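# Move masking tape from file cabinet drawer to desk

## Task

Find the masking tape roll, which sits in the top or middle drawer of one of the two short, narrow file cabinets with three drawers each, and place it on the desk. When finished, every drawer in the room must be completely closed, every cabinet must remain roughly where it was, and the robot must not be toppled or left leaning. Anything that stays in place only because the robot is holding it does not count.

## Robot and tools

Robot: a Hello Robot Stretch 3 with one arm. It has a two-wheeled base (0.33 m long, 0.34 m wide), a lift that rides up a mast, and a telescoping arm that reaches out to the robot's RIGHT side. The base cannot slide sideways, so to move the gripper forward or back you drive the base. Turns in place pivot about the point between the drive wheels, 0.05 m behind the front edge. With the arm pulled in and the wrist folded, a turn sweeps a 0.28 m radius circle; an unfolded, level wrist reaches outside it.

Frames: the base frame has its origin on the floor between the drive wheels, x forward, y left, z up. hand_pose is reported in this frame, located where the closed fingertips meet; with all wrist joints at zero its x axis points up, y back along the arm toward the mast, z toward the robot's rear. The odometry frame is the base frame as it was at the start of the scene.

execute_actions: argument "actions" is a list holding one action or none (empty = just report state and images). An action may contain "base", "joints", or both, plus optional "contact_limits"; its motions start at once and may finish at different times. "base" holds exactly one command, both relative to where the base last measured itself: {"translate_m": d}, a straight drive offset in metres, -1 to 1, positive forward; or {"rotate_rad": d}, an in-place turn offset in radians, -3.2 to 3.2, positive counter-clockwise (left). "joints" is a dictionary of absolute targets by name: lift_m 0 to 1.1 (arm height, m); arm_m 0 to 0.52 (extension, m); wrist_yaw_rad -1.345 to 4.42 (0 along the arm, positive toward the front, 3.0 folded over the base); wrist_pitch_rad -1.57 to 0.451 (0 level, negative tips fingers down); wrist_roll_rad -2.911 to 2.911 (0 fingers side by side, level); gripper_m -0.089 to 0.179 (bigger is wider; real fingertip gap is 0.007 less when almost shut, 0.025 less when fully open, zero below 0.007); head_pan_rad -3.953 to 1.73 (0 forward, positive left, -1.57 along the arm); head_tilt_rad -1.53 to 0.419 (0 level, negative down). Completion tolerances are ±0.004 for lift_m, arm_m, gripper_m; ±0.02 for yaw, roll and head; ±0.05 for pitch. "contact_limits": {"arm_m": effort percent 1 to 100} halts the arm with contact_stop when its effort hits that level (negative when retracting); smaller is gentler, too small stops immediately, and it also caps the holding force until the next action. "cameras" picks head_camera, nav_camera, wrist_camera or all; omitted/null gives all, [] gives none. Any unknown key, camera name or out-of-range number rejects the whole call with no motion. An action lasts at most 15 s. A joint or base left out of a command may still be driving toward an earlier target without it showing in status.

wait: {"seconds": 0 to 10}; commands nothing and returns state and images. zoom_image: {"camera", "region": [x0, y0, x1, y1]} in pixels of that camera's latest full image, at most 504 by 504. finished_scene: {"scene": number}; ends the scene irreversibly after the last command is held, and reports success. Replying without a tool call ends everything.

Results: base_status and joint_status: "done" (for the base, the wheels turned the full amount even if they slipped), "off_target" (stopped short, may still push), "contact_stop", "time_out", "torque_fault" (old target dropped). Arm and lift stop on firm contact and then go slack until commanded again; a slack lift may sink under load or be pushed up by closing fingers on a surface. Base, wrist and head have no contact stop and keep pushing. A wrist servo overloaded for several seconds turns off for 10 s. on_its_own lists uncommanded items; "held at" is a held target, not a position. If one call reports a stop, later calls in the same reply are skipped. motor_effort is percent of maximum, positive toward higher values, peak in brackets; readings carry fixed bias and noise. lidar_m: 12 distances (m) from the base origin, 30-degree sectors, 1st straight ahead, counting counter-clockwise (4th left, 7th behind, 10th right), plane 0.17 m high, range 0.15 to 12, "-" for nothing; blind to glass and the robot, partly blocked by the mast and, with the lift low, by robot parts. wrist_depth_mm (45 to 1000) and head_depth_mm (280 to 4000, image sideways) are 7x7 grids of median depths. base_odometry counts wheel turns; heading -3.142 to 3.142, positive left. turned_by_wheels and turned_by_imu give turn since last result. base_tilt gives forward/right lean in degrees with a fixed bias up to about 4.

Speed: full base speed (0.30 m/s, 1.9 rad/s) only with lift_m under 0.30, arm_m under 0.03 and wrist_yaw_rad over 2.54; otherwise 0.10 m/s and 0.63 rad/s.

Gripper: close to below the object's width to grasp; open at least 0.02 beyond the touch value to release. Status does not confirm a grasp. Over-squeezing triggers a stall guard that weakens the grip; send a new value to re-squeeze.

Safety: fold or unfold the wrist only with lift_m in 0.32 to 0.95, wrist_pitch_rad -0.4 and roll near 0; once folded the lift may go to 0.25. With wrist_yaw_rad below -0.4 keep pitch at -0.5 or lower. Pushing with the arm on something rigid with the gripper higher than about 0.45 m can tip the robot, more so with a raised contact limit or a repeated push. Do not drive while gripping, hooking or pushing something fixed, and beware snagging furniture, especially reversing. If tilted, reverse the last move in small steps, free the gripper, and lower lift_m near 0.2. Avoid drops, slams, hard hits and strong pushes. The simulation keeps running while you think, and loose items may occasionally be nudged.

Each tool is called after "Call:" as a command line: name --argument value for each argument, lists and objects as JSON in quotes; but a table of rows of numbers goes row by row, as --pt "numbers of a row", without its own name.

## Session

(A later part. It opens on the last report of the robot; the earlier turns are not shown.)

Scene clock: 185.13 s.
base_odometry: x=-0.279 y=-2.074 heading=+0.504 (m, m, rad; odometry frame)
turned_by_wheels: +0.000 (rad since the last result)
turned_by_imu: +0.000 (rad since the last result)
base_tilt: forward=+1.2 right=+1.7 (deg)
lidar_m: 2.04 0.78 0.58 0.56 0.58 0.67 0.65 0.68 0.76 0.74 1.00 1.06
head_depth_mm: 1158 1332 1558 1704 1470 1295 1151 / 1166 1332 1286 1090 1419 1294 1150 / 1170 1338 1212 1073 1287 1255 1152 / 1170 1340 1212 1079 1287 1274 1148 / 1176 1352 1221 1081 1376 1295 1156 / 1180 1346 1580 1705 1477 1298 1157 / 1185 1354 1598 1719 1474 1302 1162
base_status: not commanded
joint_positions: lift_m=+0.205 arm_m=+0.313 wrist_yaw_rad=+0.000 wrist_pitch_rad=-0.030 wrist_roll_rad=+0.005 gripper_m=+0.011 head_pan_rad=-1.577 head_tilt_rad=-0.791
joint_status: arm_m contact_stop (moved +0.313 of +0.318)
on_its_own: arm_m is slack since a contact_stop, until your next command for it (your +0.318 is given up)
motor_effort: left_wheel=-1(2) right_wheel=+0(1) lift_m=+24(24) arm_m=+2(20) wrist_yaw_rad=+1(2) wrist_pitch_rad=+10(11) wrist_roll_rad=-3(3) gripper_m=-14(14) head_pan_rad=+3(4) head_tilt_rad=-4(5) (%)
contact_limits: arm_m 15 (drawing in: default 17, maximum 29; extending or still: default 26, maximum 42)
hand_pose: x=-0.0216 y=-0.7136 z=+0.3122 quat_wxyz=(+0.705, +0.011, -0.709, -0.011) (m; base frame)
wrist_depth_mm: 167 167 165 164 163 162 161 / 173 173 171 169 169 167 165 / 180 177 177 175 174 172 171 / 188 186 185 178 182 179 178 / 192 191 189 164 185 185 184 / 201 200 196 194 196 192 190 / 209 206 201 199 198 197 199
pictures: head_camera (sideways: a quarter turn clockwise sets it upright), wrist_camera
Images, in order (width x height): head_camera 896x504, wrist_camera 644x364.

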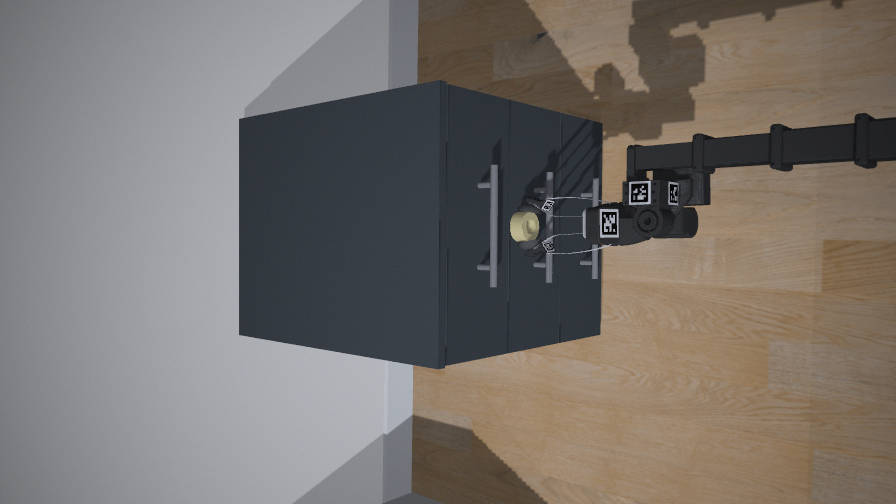

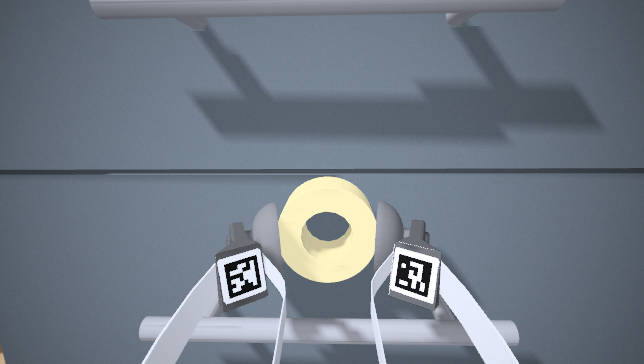

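Call:
execute_actions --actions '[{"joints":{"arm_m":0}}]' --cameras '[]'

Call:
execute_actions --actions '[{"base":{"rotate_rad":-0.045},"joints":{"lift_m":0.34,"wrist_pitch_rad":-0.4}}]' --cameras '[]'

Call:
execute_actions --actions '[{"joints":{"wrist_yaw_rad":3.0}}]' --cameras '[]'

Call:
execute_actions --actions '[{"joints":{"lift_m":0.28}}]' --cameras '[]'

Call:
execute_actions --actions '[{"base":{"translate_m":1}}]' --cameras '[]'

Call:
execute_actions --actions '[{"base":{"translate_m":1}}]' --cameras '[]'

Call:
execute_actions --actions '[{"base":{"translate_m":0.62}}]' --cameras '[]'

Call:
execute_actions --actions '[{"base":{"rotate_rad":1.56}}]' --cameras '[]'

Call:
execute_actions --actions '[{"base":{"translate_m":1}}]' --cameras '[]'

Call:
execute_actions --actions '[{"base":{"translate_m":1}}]' --cameras '[]'

Call:
execute_actions --actions '[{"base":{"rotate_rad":1.56}}]' --cameras '[]'

Call:
execute_actions --actions '[{"base":{"translate_m":1},"joints":{"head_tilt_rad":-0.4}}]' --cameras '["head_camera","nav_camera"]'

Scene clock: 189.77 s.
base_odometry: x=-0.279 y=-2.074 heading=+0.505 (m, m, rad; odometry frame)
turned_by_wheels: +0.000 (rad since the last result)
turned_by_imu: +0.001 (rad since the last result)
base_tilt: forward=+1.1 right=+1.6 (deg)
lidar_m: 2.03 0.78 0.58 0.56 0.58 0.67 0.65 0.68 0.76 0.73 0.99 1.06
head_depth_mm: 1165 1330 1555 1698 1467 1295 1149 / 1168 1336 1280 1093 1408 1289 1156 / 1168 1337 1209 1073 1308 1295 1154 / 1168 1342 1213 1075 1310 1295 1170 / 1177 1349 1217 1081 1376 1297 1161 / 1181 1359 1591 1709 1478 1301 1157 / 1184 1363 1589 1708 1479 1295 1157
base_status: not commanded
joint_positions: lift_m=+0.205 arm_m=+0.000 wrist_yaw_rad=+0.000 wrist_pitch_rad=-0.027 wrist_roll_rad=+0.005 gripper_m=+0.011 head_pan_rad=-1.577 head_tilt_rad=-0.791
joint_status: all done
motor_effort: left_wheel=-1(1) right_wheel=+0(0) lift_m=+24(24) arm_m=-2(2) wrist_yaw_rad=+0(0) wrist_pitch_rad=+9(10) wrist_roll_rad=-3(3) gripper_m=-15(14) head_pan_rad=+3(4) head_tilt_rad=-5(5) (%)
hand_pose: x=-0.0215 y=-0.4008 z=+0.3128 quat_wxyz=(+0.705, +0.010, -0.709, -0.010) (m; base frame)
wrist_depth_mm: - - 463 458 453 949 801 / 797 - 472 468 464 973 806 / 782 - 492 483 480 - 801 / 788 - 510 491 497 - 790 / 792 996 520 168 511 - 769 / 732 731 551 506 - 724 711 / 574 573 561 550 538 560 558
pictures: none
No camera images: the call's "cameras" was empty. Leave "cameras" out to get every camera's image.

Scene clock: 191.83 s.
base_odometry: x=-0.279 y=-2.074 heading=+0.460 (m, m, rad; odometry frame)
turned_by_wheels: -0.045 (rad since the last result)
turned_by_imu: -0.045 (rad since the last result)
base_tilt: forward=+1.1 right=+1.9 (deg)
lidar_m: 3.12 0.82 0.58 0.56 0.57 0.68 0.65 0.67 0.90 0.74 0.75 1.01
head_depth_mm: 1178 1347 1578 1711 1469 1287 1153 / 1176 1347 1544 1587 1440 1292 1155 / 1175 1346 1211 1084 1316 1290 1175 / 1173 1348 1216 1076 1309 1290 1155 / 1171 1344 1213 1072 1306 1296 1157 / 1163 1337 1525 1640 1483 1301 1159 / 1166 1335 1564 1715 1484 1297 1160
base_status: done
joint_positions: lift_m=+0.340 arm_m=+0.000 wrist_yaw_rad=+0.000 wrist_pitch_rad=-0.417 wrist_roll_rad=+0.005 gripper_m=+0.011 head_pan_rad=-1.577 head_tilt_rad=-0.791
joint_status: all done
motor_effort: left_wheel=+2(5) right_wheel=-2(4) lift_m=+29(31) arm_m=-2(2) wrist_yaw_rad=+1(1) wrist_pitch_rad=+5(9) wrist_roll_rad=-3(3) gripper_m=-14(14) head_pan_rad=+3(3) head_tilt_rad=-5(4) (%)
hand_pose: x=-0.0216 y=-0.3698 z=+0.3527 quat_wxyz=(+0.690, +0.146, -0.693, -0.147) (m; base frame)
wrist_depth_mm: 854 936 443 449 442 955 745 / 845 - 481 477 488 - 742 / 852 - 533 537 547 - 749 / 819 850 585 565 601 833 729 / 690 687 642 168 682 674 673 / 584 576 582 543 - 580 571 / 506 504 497 497 493 493 492
pictures: none
No camera images: the call's "cameras" was empty. Leave "cameras" out to get every camera's image.

Scene clock: 194.33 s.
base_odometry: x=-0.279 y=-2.074 heading=+0.460 (m, m, rad; odometry frame)
turned_by_wheels: +0.000 (rad since the last result)
turned_by_imu: +0.000 (rad since the last result)
base_tilt: forward=+1.2 right=+1.8 (deg)
lidar_m: 3.11 0.82 0.58 0.56 0.57 0.68 0.65 0.67 0.90 0.74 0.75 1.01
head_depth_mm: 1174 1346 1582 1699 1466 1288 1148 / 1174 1348 1539 1591 1438 1292 1151 / 1170 1343 1209 1085 1326 1291 1153 / 1167 1348 1213 1079 1307 1298 1175 / 1169 1343 1218 1074 1317 1297 1157 / 1171 1340 1523 1638 1475 1293 1161 / 1166 1336 1558 1709 1483 1303 1157
base_status: not commanded
joint_positions: lift_m=+0.340 arm_m=+0.000 wrist_yaw_rad=+2.997 wrist_pitch_rad=-0.417 wrist_roll_rad=+0.005 gripper_m=+0.011 head_pan_rad=-1.577 head_tilt_rad=-0.791
joint_status: all done
motor_effort: left_wheel=+2(2) right_wheel=-2(2) lift_m=+30(30) arm_m=-2(2) wrist_yaw_rad=+3(4) wrist_pitch_rad=+6(6) wrist_roll_rad=-3(3) gripper_m=-14(14) head_pan_rad=+3(4) head_tilt_rad=-5(5) (%)
hand_pose: x=+0.0111 y=+0.0769 z=+0.3527 quat_wxyz=(+0.197, +0.702, +0.096, +0.678) (m; base frame)
wrist_depth_mm: 497 - 533 556 583 595 633 / 536 - 588 618 628 658 690 / 583 604 637 666 698 733 770 / 644 665 703 697 761 795 824 / 676 693 - 168 708 681 681 / 588 582 - 540 - 571 567 / 504 512 - - 492 494 491
pictures: none
No camera images: the call's "cameras" was empty. Leave "cameras" out to get every camera's image.

Scene clock: 195.70 s.
base_odometry: x=-0.279 y=-2.074 heading=+0.460 (m, m, rad; odometry frame)
turned_by_wheels: +0.000 (rad since the last result)
turned_by_imu: +0.000 (rad since the last result)
base_tilt: forward=+1.1 right=+1.7 (deg)
lidar_m: 3.12 0.82 0.58 0.56 0.57 0.68 0.65 0.67 0.90 0.74 0.76 1.02
head_depth_mm: 1175 1353 1586 1704 1473 1283 1154 / 1172 1347 1540 1591 1442 1289 1154 / 1174 1340 1214 1082 1325 1295 1157 / 1170 1344 1214 1080 1310 1299 1170 / 1170 1348 1215 1073 1304 1294 1159 / 1169 1334 1534 1637 1476 1301 1158 / 1171 1339 1563 1715 1482 1296 1156
base_status: not commanded
joint_positions: lift_m=+0.280 arm_m=+0.000 wrist_yaw_rad=+2.998 wrist_pitch_rad=-0.418 wrist_roll_rad=+0.005 gripper_m=+0.011 head_pan_rad=-1.577 head_tilt_rad=-0.791
joint_status: all done
motor_effort: left_wheel=+2(1) right_wheel=-2(2) lift_m=+24(23) arm_m=-2(2) wrist_yaw_rad=+2(4) wrist_pitch_rad=+6(6) wrist_roll_rad=-3(3) gripper_m=-14(14) head_pan_rad=+4(4) head_tilt_rad=-4(5) (%)
hand_pose: x=+0.0110 y=+0.0768 z=+0.2928 quat_wxyz=(+0.197, +0.702, +0.096, +0.678) (m; base frame)
wrist_depth_mm: 497 - 534 553 585 599 619 / 539 - 591 607 641 654 700 / 585 602 637 662 702 736 770 / 636 669 685 695 719 725 719 / 607 600 - 168 620 589 589 / 510 513 - 168 - 496 496 / 458 - - - 433 428 429
pictures: none
No camera images: the call's "cameras" was empty. Leave "cameras" out to get every camera's image.

Scene clock: 200.70 s.
base_odometry: x=+0.617 y=-1.630 heading=+0.460 (m, m, rad; odometry frame)
turned_by_wheels: +0.000 (rad since the last result)
turned_by_imu: +0.007 (rad since the last result)
base_tilt: forward=+1.1 right=+1.8 (deg)
lidar_m: 2.12 0.84 0.61 0.58 0.60 0.81 1.65 1.07 0.74 0.71 1.31 1.77
head_depth_mm: 1151 1323 1469 1087 1445 1295 1151 / 1156 1319 1209 1064 1271 1292 1149 / 1150 1318 1205 1067 1267 1299 1156 / 1145 1315 1216 1067 1266 1299 1176 / 1148 1312 1508 1669 1446 1303 1157 / 1147 1313 1539 1699 1484 1300 1158 / 1144 1313 1537 1694 1483 1299 1165
base_status: done
joint_positions: lift_m=+0.280 arm_m=+0.000 wrist_yaw_rad=+2.998 wrist_pitch_rad=-0.418 wrist_roll_rad=+0.005 gripper_m=+0.011 head_pan_rad=-1.577 head_tilt_rad=-0.791
joint_status: not commanded
motor_effort: left_wheel=+1(11) right_wheel=-1(3) lift_m=+24(24) arm_m=-2(2) wrist_yaw_rad=+2(3) wrist_pitch_rad=+6(6) wrist_roll_rad=-3(3) gripper_m=-14(14) head_pan_rad=+2(4) head_tilt_rad=-4(5) (%)
hand_pose: x=+0.0108 y=+0.0768 z=+0.2928 quat_wxyz=(+0.196, +0.702, +0.097, +0.678) (m; base frame)
wrist_depth_mm: 525 - 559 582 607 625 647 / 565 - 607 632 674 680 718 / 618 633 666 697 722 760 793 / 668 682 714 706 729 731 717 / 606 602 - 168 614 585 586 / 512 515 - 168 - 499 499 / 458 - - - 433 434 431
pictures: none
No camera images: the call's "cameras" was empty. Leave "cameras" out to get every camera's image.

Scene clock: 205.80 s.
base_odometry: x=+1.513 y=-1.187 heading=+0.460 (m, m, rad; odometry frame)
turned_by_wheels: +0.000 (rad since the last result)
turned_by_imu: +0.007 (rad since the last result)
base_tilt: forward=+1.2 right=+1.7 (deg)
lidar_m: 1.12 1.16 1.57 0.60 0.62 0.84 2.22 1.15 1.27 1.26 1.30 1.17
head_depth_mm: 1135 1293 1525 1686 1470 1290 1151 / 1131 1292 1516 1678 1476 1296 1152 / 1129 1296 1520 1685 1464 1293 1158 / 1135 1290 1512 1685 1476 1296 1171 / 1133 1298 1508 1681 1479 1293 1153 / 1133 1296 1517 1682 1475 1295 1159 / 1130 1294 1517 1687 1475 1299 1163
base_status: done
joint_positions: lift_m=+0.280 arm_m=+0.000 wrist_yaw_rad=+2.998 wrist_pitch_rad=-0.418 wrist_roll_rad=+0.005 gripper_m=+0.011 head_pan_rad=-1.577 head_tilt_rad=-0.791
joint_status: not commanded
motor_effort: left_wheel=+0(9) right_wheel=-1(4) lift_m=+24(23) arm_m=-2(2) wrist_yaw_rad=+2(2) wrist_pitch_rad=+7(6) wrist_roll_rad=-3(3) gripper_m=-14(14) head_pan_rad=+3(3) head_tilt_rad=-4(4) (%)
hand_pose: x=+0.0108 y=+0.0768 z=+0.2928 quat_wxyz=(+0.196, +0.702, +0.097, +0.678) (m; base frame)
wrist_depth_mm: 537 - 577 597 - - - / 585 - 620 649 - - - / 630 657 684 715 932 941 912 / 688 709 739 705 731 723 719 / 610 607 - 168 620 591 584 / 514 524 - 168 - 497 496 / 452 - - - 433 429 434
pictures: none
No camera images: the call's "cameras" was empty. Leave "cameras" out to get every camera's image.

Scene clock: 209.57 s.
base_odometry: x=+2.069 y=-0.912 heading=+0.460 (m, m, rad; odometry frame)
turned_by_wheels: +0.000 (rad since the last result)
turned_by_imu: +0.005 (rad since the last result)
base_tilt: forward=+1.2 right=+1.8 (deg)
lidar_m: 0.50 0.52 0.70 1.87 0.77 0.85 2.28 1.68 1.30 1.25 0.72 0.52
head_depth_mm: 1127 1281 1507 1674 1466 1285 1153 / 1126 1286 1504 1660 1467 1288 1157 / 1124 1290 1509 1675 1472 1292 1152 / 1122 1286 1509 1673 1472 1295 1170 / 1124 1289 1511 1679 1467 1298 1159 / 1121 1283 1501 1674 1481 1303 1157 / 1122 1278 1468 1574 1434 1299 1156
base_status: done
joint_positions: lift_m=+0.280 arm_m=+0.000 wrist_yaw_rad=+2.998 wrist_pitch_rad=-0.418 wrist_roll_rad=+0.005 gripper_m=+0.011 head_pan_rad=-1.577 head_tilt_rad=-0.791
joint_status: not commanded
motor_effort: left_wheel=+0(10) right_wheel=-1(2) lift_m=+24(24) arm_m=-1(2) wrist_yaw_rad=+2(2) wrist_pitch_rad=+6(6) wrist_roll_rad=-3(3) gripper_m=-14(14) head_pan_rad=+4(3) head_tilt_rad=-5(5) (%)
hand_pose: x=+0.0108 y=+0.0768 z=+0.2928 quat_wxyz=(+0.196, +0.702, +0.097, +0.678) (m; base frame)
wrist_depth_mm: 680 - - - - 741 523 / 668 - - - - 750 534 / 668 877 954 950 926 754 540 / 686 745 731 694 733 697 545 / 605 605 - 168 614 585 540 / 511 522 - 168 - 498 500 / 454 - - - 431 433 433
pictures: none
No camera images: the call's "cameras" was empty. Leave "cameras" out to get every camera's image.

Scene clock: 211.77 s.
base_odometry: x=+2.069 y=-0.912 heading=+2.020 (m, m, rad; odometry frame)
turned_by_wheels: +1.560 (rad since the last result)
turned_by_imu: +1.567 (rad since the last result)
base_tilt: forward=+1.1 right=+1.7 (deg)
lidar_m: 1.75 0.77 0.84 2.14 1.83 1.31 1.25 0.73 0.53 0.50 0.52 0.70
head_depth_mm: 431 494 580 699 881 1196 1153 / 430 494 578 698 883 1191 1155 / 430 492 577 697 877 1190 1154 / 430 491 576 695 874 1183 1172 / 428 491 575 694 873 1176 1154 / 427 490 575 691 869 1171 1159 / 428 490 573 690 869 1170 1162
base_status: done
joint_positions: lift_m=+0.280 arm_m=+0.000 wrist_yaw_rad=+2.998 wrist_pitch_rad=-0.418 wrist_roll_rad=+0.005 gripper_m=+0.011 head_pan_rad=-1.577 head_tilt_rad=-0.791
joint_status: not commanded
motor_effort: left_wheel=-2(9) right_wheel=+1(5) lift_m=+24(24) arm_m=-2(2) wrist_yaw_rad=+2(2) wrist_pitch_rad=+6(6) wrist_roll_rad=-3(3) gripper_m=-14(14) head_pan_rad=+4(4) head_tilt_rad=-4(4) (%)
hand_pose: x=+0.0108 y=+0.0768 z=+0.2928 quat_wxyz=(+0.196, +0.702, +0.097, +0.678) (m; base frame)
wrist_depth_mm: - - - - - 878 627 / - - - - - 874 632 / 993 955 938 945 951 866 685 / 740 739 732 696 719 718 708 / 605 610 - 168 612 587 580 / 512 514 - 168 - 500 497 / 453 - - - 431 432 429
pictures: none
No camera images: the call's "cameras" was empty. Leave "cameras" out to get every camera's image.

Scene clock: 216.77 s.
base_odometry: x=+1.635 y=-0.011 heading=+2.019 (m, m, rad; odometry frame)
turned_by_wheels: +0.000 (rad since the last result)
turned_by_imu: +0.007 (rad since the last result)
base_tilt: forward=+1.1 right=+1.7 (deg)
lidar_m: 1.69 2.60 3.44 0.49 0.50 2.30 2.05 0.69 0.50 0.47 0.49 0.66
head_depth_mm: 404 464 543 655 826 1124 1152 / 404 463 544 656 828 1116 1154 / 404 463 542 654 825 1117 1150 / 404 462 541 652 823 1110 1175 / 403 462 541 651 820 1114 1155 / 403 461 540 652 819 1108 1162 / 402 461 540 650 821 1105 1159
base_status: done
joint_positions: lift_m=+0.280 arm_m=+0.000 wrist_yaw_rad=+2.998 wrist_pitch_rad=-0.418 wrist_roll_rad=+0.005 gripper_m=+0.011 head_pan_rad=-1.577 head_tilt_rad=-0.791
joint_status: not commanded
motor_effort: left_wheel=-2(7) right_wheel=+1(6) lift_m=+24(23) arm_m=-2(2) wrist_yaw_rad=+2(2) wrist_pitch_rad=+6(6) wrist_roll_rad=-3(3) gripper_m=-15(14) head_pan_rad=+4(4) head_tilt_rad=-5(4) (%)
hand_pose: x=+0.0108 y=+0.0768 z=+0.2928 quat_wxyz=(+0.196, +0.702, +0.097, +0.678) (m; base frame)
wrist_depth_mm: 442 - 476 509 - - - / 484 - 522 552 - - - / 531 539 563 610 938 957 921 / 696 594 631 621 728 720 720 / 610 612 - 168 616 594 589 / 515 514 - 168 - 499 495 / 457 - - - 432 430 427
pictures: none
No camera images: the call's "cameras" was empty. Leave "cameras" out to get every camera's image.

Scene clock: 221.77 s.
base_odometry: x=+1.201 y=+0.891 heading=+2.019 (m, m, rad; odometry frame)
turned_by_wheels: +0.000 (rad since the last result)
turned_by_imu: +0.007 (rad since the last result)
base_tilt: forward=+1.0 right=+1.7 (deg)
lidar_m: 1.52 1.16 2.01 3.30 1.38 1.06 1.92 0.66 0.47 0.45 0.47 0.63
head_depth_mm: 384 439 515 622 785 1060 1154 / 384 440 516 621 785 1065 1151 / 370 430 506 589 784 1062 1154 / 369 425 496 592 781 1057 1173 / 378 434 509 590 781 1059 1161 / 379 434 508 591 780 1056 1163 / 378 433 508 592 783 1057 1155
base_status: done
joint_positions: lift_m=+0.280 arm_m=+0.000 wrist_yaw_rad=+2.998 wrist_pitch_rad=-0.418 wrist_roll_rad=+0.005 gripper_m=+0.011 head_pan_rad=-1.577 head_tilt_rad=-0.791
joint_status: not commanded
motor_effort: left_wheel=-2(7) right_wheel=+2(7) lift_m=+24(24) arm_m=-2(2) wrist_yaw_rad=+2(1) wrist_pitch_rad=+6(6) wrist_roll_rad=-3(3) gripper_m=-14(14) head_pan_rad=+3(3) head_tilt_rad=-5(5) (%)
hand_pose: x=+0.0108 y=+0.0768 z=+0.2928 quat_wxyz=(+0.196, +0.702, +0.097, +0.678) (m; base frame)
wrist_depth_mm: - - - - - - - / - - - - - - - / 966 972 967 953 934 939 928 / 738 735 744 708 722 730 714 / 613 601 - 168 616 594 591 / 511 517 - 168 - 501 494 / 454 - - - 438 432 427
pictures: none
No camera images: the call's "cameras" was empty. Leave "cameras" out to get every camera's image.

Scene clock: 223.93 s.
base_odometry: x=+1.201 y=+0.890 heading=-2.704 (m, m, rad; odometry frame)
turned_by_wheels: +1.560 (rad since the last result)
turned_by_imu: +1.567 (rad since the last result)
base_tilt: forward=+1.3 right=+1.8 (deg)
lidar_m: 3.29 1.40 1.06 2.06 0.67 0.48 0.45 0.47 0.62 1.53 1.16 2.00
head_depth_mm: 1348 1416 1435 1452 1408 1275 1151 / 1388 1593 1816 1711 1471 1294 1155 / 1382 1591 1862 1703 1467 1290 1154 / 1382 1580 1844 1714 1473 1296 1178 / 1382 1581 1843 1711 1480 1299 1158 / 1373 1576 1836 1717 1482 1299 1154 / 1374 1579 1747 1607 1458 1298 1159
base_status: done
joint_positions: lift_m=+0.280 arm_m=+0.000 wrist_yaw_rad=+2.998 wrist_pitch_rad=-0.418 wrist_roll_rad=+0.005 gripper_m=+0.011 head_pan_rad=-1.577 head_tilt_rad=-0.791
joint_status: not commanded
motor_effort: left_wheel=-2(10) right_wheel=+1(6) lift_m=+23(24) arm_m=-2(2) wrist_yaw_rad=+2(2) wrist_pitch_rad=+6(6) wrist_roll_rad=-3(3) gripper_m=-14(14) head_pan_rad=+3(3) head_tilt_rad=-4(4) (%)
hand_pose: x=+0.0108 y=+0.0768 z=+0.2928 quat_wxyz=(+0.196, +0.702, +0.097, +0.678) (m; base frame)
wrist_depth_mm: 692 - - - - - - / 682 - - - - - - / 665 872 974 927 939 931 906 / 633 741 738 698 736 729 719 / 583 608 - 169 615 598 591 / 509 523 - 168 - 500 498 / 455 - - - 432 433 430
pictures: none
No camera images: the call's "cameras" was empty. Leave "cameras" out to get every camera's image.

Scene clock: 228.93 s.
base_odometry: x=+0.296 y=+0.467 heading=-2.704 (m, m, rad; odometry frame)
turned_by_wheels: +0.000 (rad since the last result)
turned_by_imu: +0.007 (rad since the last result)
base_tilt: forward=+1.2 right=+1.6 (deg)
lidar_m: 2.29 1.45 1.05 0.98 1.01 1.52 1.45 1.50 1.17 1.49 1.25 2.05
head_depth_mm: 1274 1369 1226 871 1786 1629 1379 / 1269 1364 1226 826 1785 1677 1382 / 1268 1371 1233 828 1780 1675 1386 / 1265 1368 1234 828 1785 1675 1394 / 1265 1362 1229 829 1764 1683 1392 / 1263 1366 1234 829 1776 1677 1394 / 1267 1366 1240 831 1777 1698 1386
base_status: done
joint_positions: lift_m=+0.280 arm_m=+0.000 wrist_yaw_rad=+2.998 wrist_pitch_rad=-0.418 wrist_roll_rad=+0.005 gripper_m=+0.011 head_pan_rad=-1.577 head_tilt_rad=-0.409
joint_status: all done
motor_effort: left_wheel=-2(7) right_wheel=+2(6) lift_m=+24(24) arm_m=-2(2) wrist_yaw_rad=+2(2) wrist_pitch_rad=+6(6) wrist_roll_rad=-3(3) gripper_m=-14(14) head_pan_rad=+4(3) head_tilt_rad=+4(24) (%)
hand_pose: x=+0.0108 y=+0.0768 z=+0.2927 quat_wxyz=(+0.196, +0.702, +0.097, +0.678) (m; base frame)
wrist_depth_mm: - - 932 - - - - / - - 998 - - - - / 983 975 971 955 948 929 932 / 744 751 732 704 720 726 723 / 604 617 - 168 615 593 586 / 511 514 - 168 - 501 498 / 449 - - - 436 432 428
pictures: head_camera (sideways: a quarter turn clockwise sets it upright), nav_camera (sideways: a quarter turn counterclockwise sets it upright)
Images, in order (width x height): head_camera 896x504, nav_camera 672x504.

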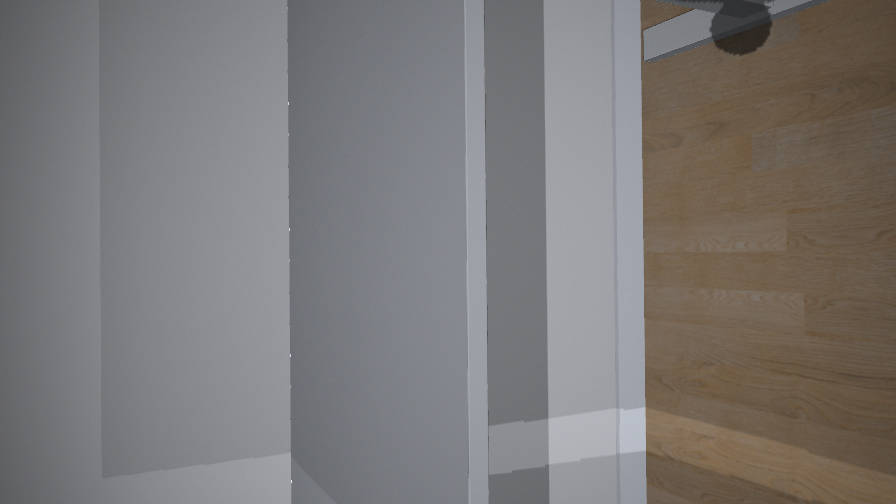

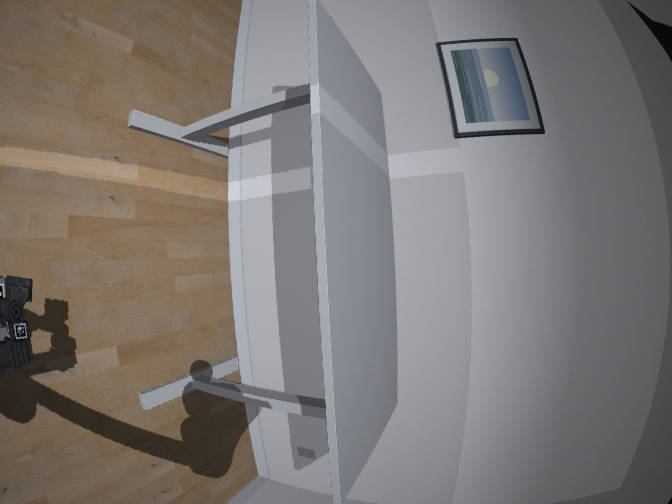

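Call:
execute_actions --actions '[{"joints":{"lift_m":0.9}}]' --cameras '[]'

Call:
execute_actions --actions '[{"joints":{"wrist_yaw_rad":0}}]' --cameras '[]'

Call:
execute_actions --actions '[{"joints":{"lift_m":1.08,"arm_m":0.52}}]' --cameras '[]'

Call:
execute_actions --actions '[{"joints":{"wrist_pitch_rad":-0.75}}]' --cameras '["head_camera","wrist_camera"]'

Scene clock: 235.73 s.
base_odometry: x=+0.296 y=+0.467 heading=-2.704 (m, m, rad; odometry frame)
turned_by_wheels: +0.000 (rad since the last result)
turned_by_imu: +0.001 (rad since the last result)
base_tilt: forward=+1.1 right=+1.7 (deg)
lidar_m: 2.29 1.44 1.04 0.98 1.02 1.52 1.45 1.50 1.17 1.49 1.25 2.05
head_depth_mm: 1271 1377 1223 828 1783 1637 1451 / 1269 1365 1228 828 1797 1671 1406 / 1272 1364 1219 826 1776 1671 1396 / 1266 1366 1231 828 1781 1675 1415 / 1264 1365 1229 827 1774 1680 1422 / 1269 1368 1235 831 1767 1674 1390 / 1263 1366 1240 830 1782 1688 1386
base_status: not commanded
joint_positions: lift_m=+0.900 arm_m=+0.000 wrist_yaw_rad=+2.998 wrist_pitch_rad=-0.418 wrist_roll_rad=+0.005 gripper_m=+0.011 head_pan_rad=-1.577 head_tilt_rad=-0.409
joint_status: all done
motor_effort: left_wheel=-2(2) right_wheel=+1(2) lift_m=+29(31) arm_m=-2(2) wrist_yaw_rad=+2(1) wrist_pitch_rad=+6(7) wrist_roll_rad=-3(3) gripper_m=-14(14) head_pan_rad=+4(3) head_tilt_rad=+3(3) (%)
hand_pose: x=+0.0108 y=+0.0767 z=+0.9125 quat_wxyz=(+0.196, +0.702, +0.097, +0.678) (m; base frame)
wrist_depth_mm: - - - - - - - / - - - - - - - / - - - - - - - / - - - - - - - / - - - 168 - - - / - - - - - - - / - - - - - - -
pictures: none
No camera images: the call's "cameras" was empty. Leave "cameras" out to get every camera's image.

Scene clock: 238.23 s.
base_odometry: x=+0.296 y=+0.467 heading=-2.704 (m, m, rad; odometry frame)
turned_by_wheels: +0.000 (rad since the last result)
turned_by_imu: +0.000 (rad since the last result)
base_tilt: forward=+1.2 right=+1.7 (deg)
lidar_m: 2.29 1.44 1.04 0.98 1.01 1.52 1.45 1.50 1.16 1.49 1.25 2.06
head_depth_mm: 1271 1367 1217 825 1791 1639 1451 / 1269 1375 1229 827 1798 1681 1383 / 1274 1367 1228 828 1785 1728 - / 1267 1359 1229 828 1781 1723 1372 / 1262 1362 1234 830 1769 1673 1390 / 1266 1360 1234 833 1777 1678 1385 / 1268 1361 1231 829 1765 1688 1388
base_status: not commanded
joint_positions: lift_m=+0.900 arm_m=+0.000 wrist_yaw_rad=+0.003 wrist_pitch_rad=-0.418 wrist_roll_rad=+0.005 gripper_m=+0.011 head_pan_rad=-1.577 head_tilt_rad=-0.409
joint_status: all done
motor_effort: left_wheel=-3(2) right_wheel=+1(1) lift_m=+30(29) arm_m=-2(2) wrist_yaw_rad=-3(3) wrist_pitch_rad=+6(6) wrist_roll_rad=-3(3) gripper_m=-15(14) head_pan_rad=+3(3) head_tilt_rad=+4(4) (%)
hand_pose: x=-0.0209 y=-0.3697 z=+0.9125 quat_wxyz=(+0.690, +0.148, -0.693, -0.147) (m; base frame)
wrist_depth_mm: 512 504 492 486 477 464 455 / 849 - - - - - - / - - - - - - - / - - - - - - - / - - - 168 - - - / - - - - - - - / - - - - - - -
pictures: none
No camera images: the call's "cameras" was empty. Leave "cameras" out to get every camera's image.

Scene clock: 243.23 s.
base_odometry: x=+0.296 y=+0.467 heading=-2.704 (m, m, rad; odometry frame)
turned_by_wheels: +0.000 (rad since the last result)
turned_by_imu: +0.001 (rad since the last result)
base_tilt: forward=+1.1 right=+1.8 (deg)
lidar_m: 2.29 1.44 1.04 0.98 1.01 1.52 1.45 1.50 1.17 1.49 1.25 2.06
head_depth_mm: 1257 1400 1220 826 1786 1635 1381 / 1256 1387 1223 825 1783 1670 1378 / 1254 - 1136 826 1771 1683 1378 / 1266 1358 1135 827 1774 1671 1393 / 1267 1364 1228 830 1776 1677 1390 / 1262 1365 1233 829 1771 1670 1388 / 1262 1363 1236 830 1767 1687 1388
base_status: not commanded
joint_positions: lift_m=+1.080 arm_m=+0.518 wrist_yaw_rad=+0.001 wrist_pitch_rad=-0.419 wrist_roll_rad=+0.005 gripper_m=+0.011 head_pan_rad=-1.577 head_tilt_rad=-0.408
joint_status: all done
joint sent to its limit — the command would take arm_m past its upper limit, so that joint was sent only as far as its limit.
motor_effort: left_wheel=-2(2) right_wheel=+1(2) lift_m=+29(31) arm_m=+4(7) wrist_yaw_rad=-1(3) wrist_pitch_rad=+6(6) wrist_roll_rad=-3(3) gripper_m=-14(14) head_pan_rad=+3(3) head_tilt_rad=+3(3) (%)
hand_pose: x=-0.0213 y=-0.8872 z=+1.0924 quat_wxyz=(+0.690, +0.147, -0.693, -0.147) (m; base frame)
wrist_depth_mm: 666 667 659 656 667 658 668 / 717 719 729 727 726 718 709 / 613 611 598 609 597 596 591 / 474 470 466 445 463 458 457 / 387 384 394 169 393 373 375 / 323 322 320 302 - 320 315 / 281 280 280 277 274 274 273
pictures: none
No camera images: the call's "cameras" was empty. Leave "cameras" out to get every camera's image.

Scene clock: 244.23 s.
base_odometry: x=+0.296 y=+0.467 heading=-2.704 (m, m, rad; odometry frame)
turned_by_wheels: +0.000 (rad since the last result)
turned_by_imu: +0.000 (rad since the last result)
base_tilt: forward=+1.1 right=+1.7 (deg)
lidar_m: 2.29 1.45 1.04 0.98 1.01 1.52 1.45 1.49 1.17 1.49 1.25 2.05
head_depth_mm: 1261 1403 1221 827 1791 1624 1387 / 1263 1376 1224 825 1766 1672 1380 / 1260 - 1177 827 1784 1674 1388 / 1264 1362 1179 828 1781 1673 1382 / 1266 1371 1235 830 1775 1673 1386 / 1263 1364 1241 831 1772 1674 1391 / 1261 1354 1234 832 1763 1688 1386
base_status: not commanded
joint_positions: lift_m=+1.080 arm_m=+0.518 wrist_yaw_rad=+0.001 wrist_pitch_rad=-0.761 wrist_roll_rad=+0.005 gripper_m=+0.011 head_pan_rad=-1.577 head_tilt_rad=-0.408
joint_status: all done
motor_effort: left_wheel=-3(3) right_wheel=+1(1) lift_m=+29(29) arm_m=+4(4) wrist_yaw_rad=-1(1) wrist_pitch_rad=+4(6) wrist_roll_rad=-3(3) gripper_m=-14(14) head_pan_rad=+3(3) head_tilt_rad=+4(5) (%)
hand_pose: x=-0.0214 y=-0.8318 z=+1.0244 quat_wxyz=(+0.655, +0.262, -0.658, -0.263) (m; base frame)
wrist_depth_mm: 437 440 431 430 429 423 421 / 375 371 369 366 367 363 359 / 326 326 321 321 318 316 318 / 288 287 284 279 282 281 280 / 259 257 261 169 259 254 253 / 235 233 233 224 - 230 229 / 214 214 213 213 211 211 210
pictures: head_camera (sideways: a quarter turn clockwise sets it upright), wrist_camera
Images, in order (width x height): head_camera 896x504, wrist_camera 644x364.

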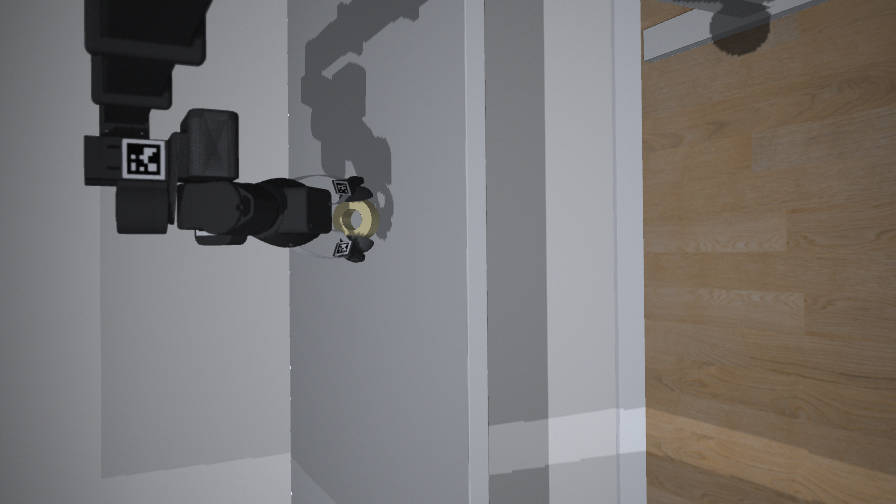

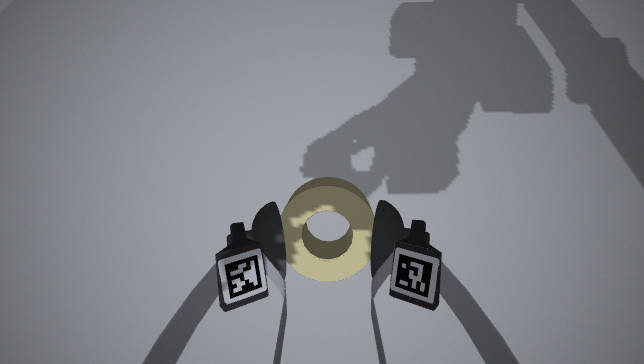

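Tip is ~0.075 above the desk.

Call:
execute_actions --actions '[{"joints":{"lift_m":1.037}}]' --cameras '[]'

Call:
execute_actions --actions '[{"joints":{"gripper_m":0.1}}]' --cameras '[]'

Call:
execute_actions --actions '[{"joints":{"lift_m":1.09}}]' --cameras '["wrist_camera"]'

Call:
finished_scene --scene 1

Scene clock: 246.00 s.
base_odometry: x=+0.296 y=+0.467 heading=-2.704 (m, m, rad; odometry frame)
turned_by_wheels: +0.000 (rad since the last result)
turned_by_imu: +0.000 (rad since the last result)
base_tilt: forward=+1.1 right=+1.6 (deg)
lidar_m: 2.29 1.44 1.04 0.98 1.01 1.52 1.45 1.50 1.17 1.49 1.25 2.06
head_depth_mm: 1274 1341 1132 828 1795 1631 1382 / 1271 1340 1220 827 1786 1681 1389 / 1271 - 1138 827 1781 1674 1385 / 1267 1363 1225 826 1772 1671 1386 / 1264 1360 1232 830 1785 1673 1385 / 1266 1366 1236 830 1757 1675 1391 / 1263 1361 1236 830 1767 1678 1386
base_status: not commanded
joint_positions: lift_m=+1.037 arm_m=+0.518 wrist_yaw_rad=+0.001 wrist_pitch_rad=-0.762 wrist_roll_rad=+0.005 gripper_m=+0.011 head_pan_rad=-1.577 head_tilt_rad=-0.408
joint_status: all done
motor_effort: left_wheel=-3(2) right_wheel=+1(2) lift_m=+24(23) arm_m=+4(5) wrist_yaw_rad=+0(0) wrist_pitch_rad=+4(4) wrist_roll_rad=-3(3) gripper_m=-14(14) head_pan_rad=+3(4) head_tilt_rad=+4(3) (%)
hand_pose: x=-0.0214 y=-0.8316 z=+0.9815 quat_wxyz=(+0.655, +0.263, -0.658, -0.264) (m; base frame)
wrist_depth_mm: 356 352 352 348 347 343 340 / 305 301 300 298 297 295 293 / 265 263 262 260 259 258 257 / 235 234 233 227 229 229 227 / 210 211 213 168 212 206 205 / 191 191 190 182 - 187 187 / 175 175 174 173 172 172 171
pictures: none
No camera images: the call's "cameras" was empty. Leave "cameras" out to get every camera's image.

Scene clock: 247.40 s.
base_odometry: x=+0.296 y=+0.467 heading=-2.704 (m, m, rad; odometry frame)
turned_by_wheels: +0.000 (rad since the last result)
turned_by_imu: +0.000 (rad since the last result)
base_tilt: forward=+1.2 right=+1.7 (deg)
lidar_m: 2.28 1.45 1.04 0.98 1.01 1.52 1.45 1.49 1.16 1.49 1.25 2.05
head_depth_mm: 1274 1339 1127 822 1785 1635 1389 / 1265 1340 1223 826 1774 1668 1381 / 1268 - 1129 828 1779 1674 1384 / 1264 1364 1227 828 1786 1672 1386 / 1274 1364 1232 831 1769 1676 1389 / 1267 1365 1227 828 1783 1676 1388 / 1274 1360 1236 831 1772 1680 1391
base_status: not commanded
joint_positions: lift_m=+1.037 arm_m=+0.518 wrist_yaw_rad=+0.001 wrist_pitch_rad=-0.762 wrist_roll_rad=+0.005 gripper_m=+0.100 head_pan_rad=-1.577 head_tilt_rad=-0.408
joint_status: all done
motor_effort: left_wheel=-3(3) right_wheel=+2(2) lift_m=+24(24) arm_m=+4(4) wrist_yaw_rad=+0(2) wrist_pitch_rad=+4(4) wrist_roll_rad=-3(3) gripper_m=+0(85) head_pan_rad=+3(3) head_tilt_rad=+3(4) (%)
hand_pose: x=-0.0214 y=-0.8316 z=+0.9815 quat_wxyz=(+0.655, +0.263, -0.658, -0.264) (m; base frame)
wrist_depth_mm: 355 352 350 349 348 343 341 / 304 303 300 298 296 296 294 / 265 264 262 259 260 258 257 / 234 233 233 230 231 229 228 / 210 211 213 200 208 206 205 / 191 191 187 182 182 191 186 / 174 174 175 173 173 172 171
pictures: none
No camera images: the call's "cameras" was empty. Leave "cameras" out to get every camera's image.

Scene clock: 248.70 s.
base_odometry: x=+0.296 y=+0.467 heading=-2.704 (m, m, rad; odometry frame)
turned_by_wheels: +0.000 (rad since the last result)
turned_by_imu: +0.000 (rad since the last result)
base_tilt: forward=+1.2 right=+1.7 (deg)
lidar_m: 2.29 1.44 1.04 0.99 1.01 1.52 1.45 1.50 1.17 1.49 1.25 2.05
head_depth_mm: 1246 1386 1219 823 1788 1623 1384 / 1255 1381 1226 824 1787 1678 1380 / 1256 - 1132 825 1772 1682 1379 / 1267 1354 1137 827 1780 1673 1384 / 1261 1367 1229 831 1775 1674 1388 / 1267 1361 1234 831 1766 1684 1378 / 1264 1359 1238 832 1763 1679 1384
base_status: not commanded
joint_positions: lift_m=+1.090 arm_m=+0.518 wrist_yaw_rad=+0.001 wrist_pitch_rad=-0.762 wrist_roll_rad=+0.005 gripper_m=+0.100 head_pan_rad=-1.577 head_tilt_rad=-0.408
joint_status: all done
motor_effort: left_wheel=-3(3) right_wheel=+2(1) lift_m=+29(30) arm_m=+4(4) wrist_yaw_rad=+0(2) wrist_pitch_rad=+4(5) wrist_roll_rad=-3(3) gripper_m=+0(0) head_pan_rad=+3(4) head_tilt_rad=+4(3) (%)
hand_pose: x=-0.0214 y=-0.8316 z=+1.0343 quat_wxyz=(+0.655, +0.263, -0.658, -0.264) (m; base frame)
wrist_depth_mm: 459 451 448 447 445 443 439 / 389 389 385 383 379 376 377 / 338 335 334 334 332 330 328 / 301 300 298 294 294 294 292 / 271 269 273 266 266 264 263 / 245 244 238 232 238 244 240 / 224 222 222 219 221 220 219
pictures: wrist_camera
Images, in order (width x height): wrist_camera 644x364.

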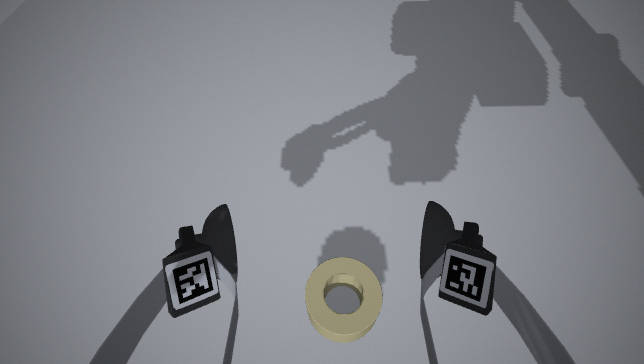

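The scene is finished: the task was done.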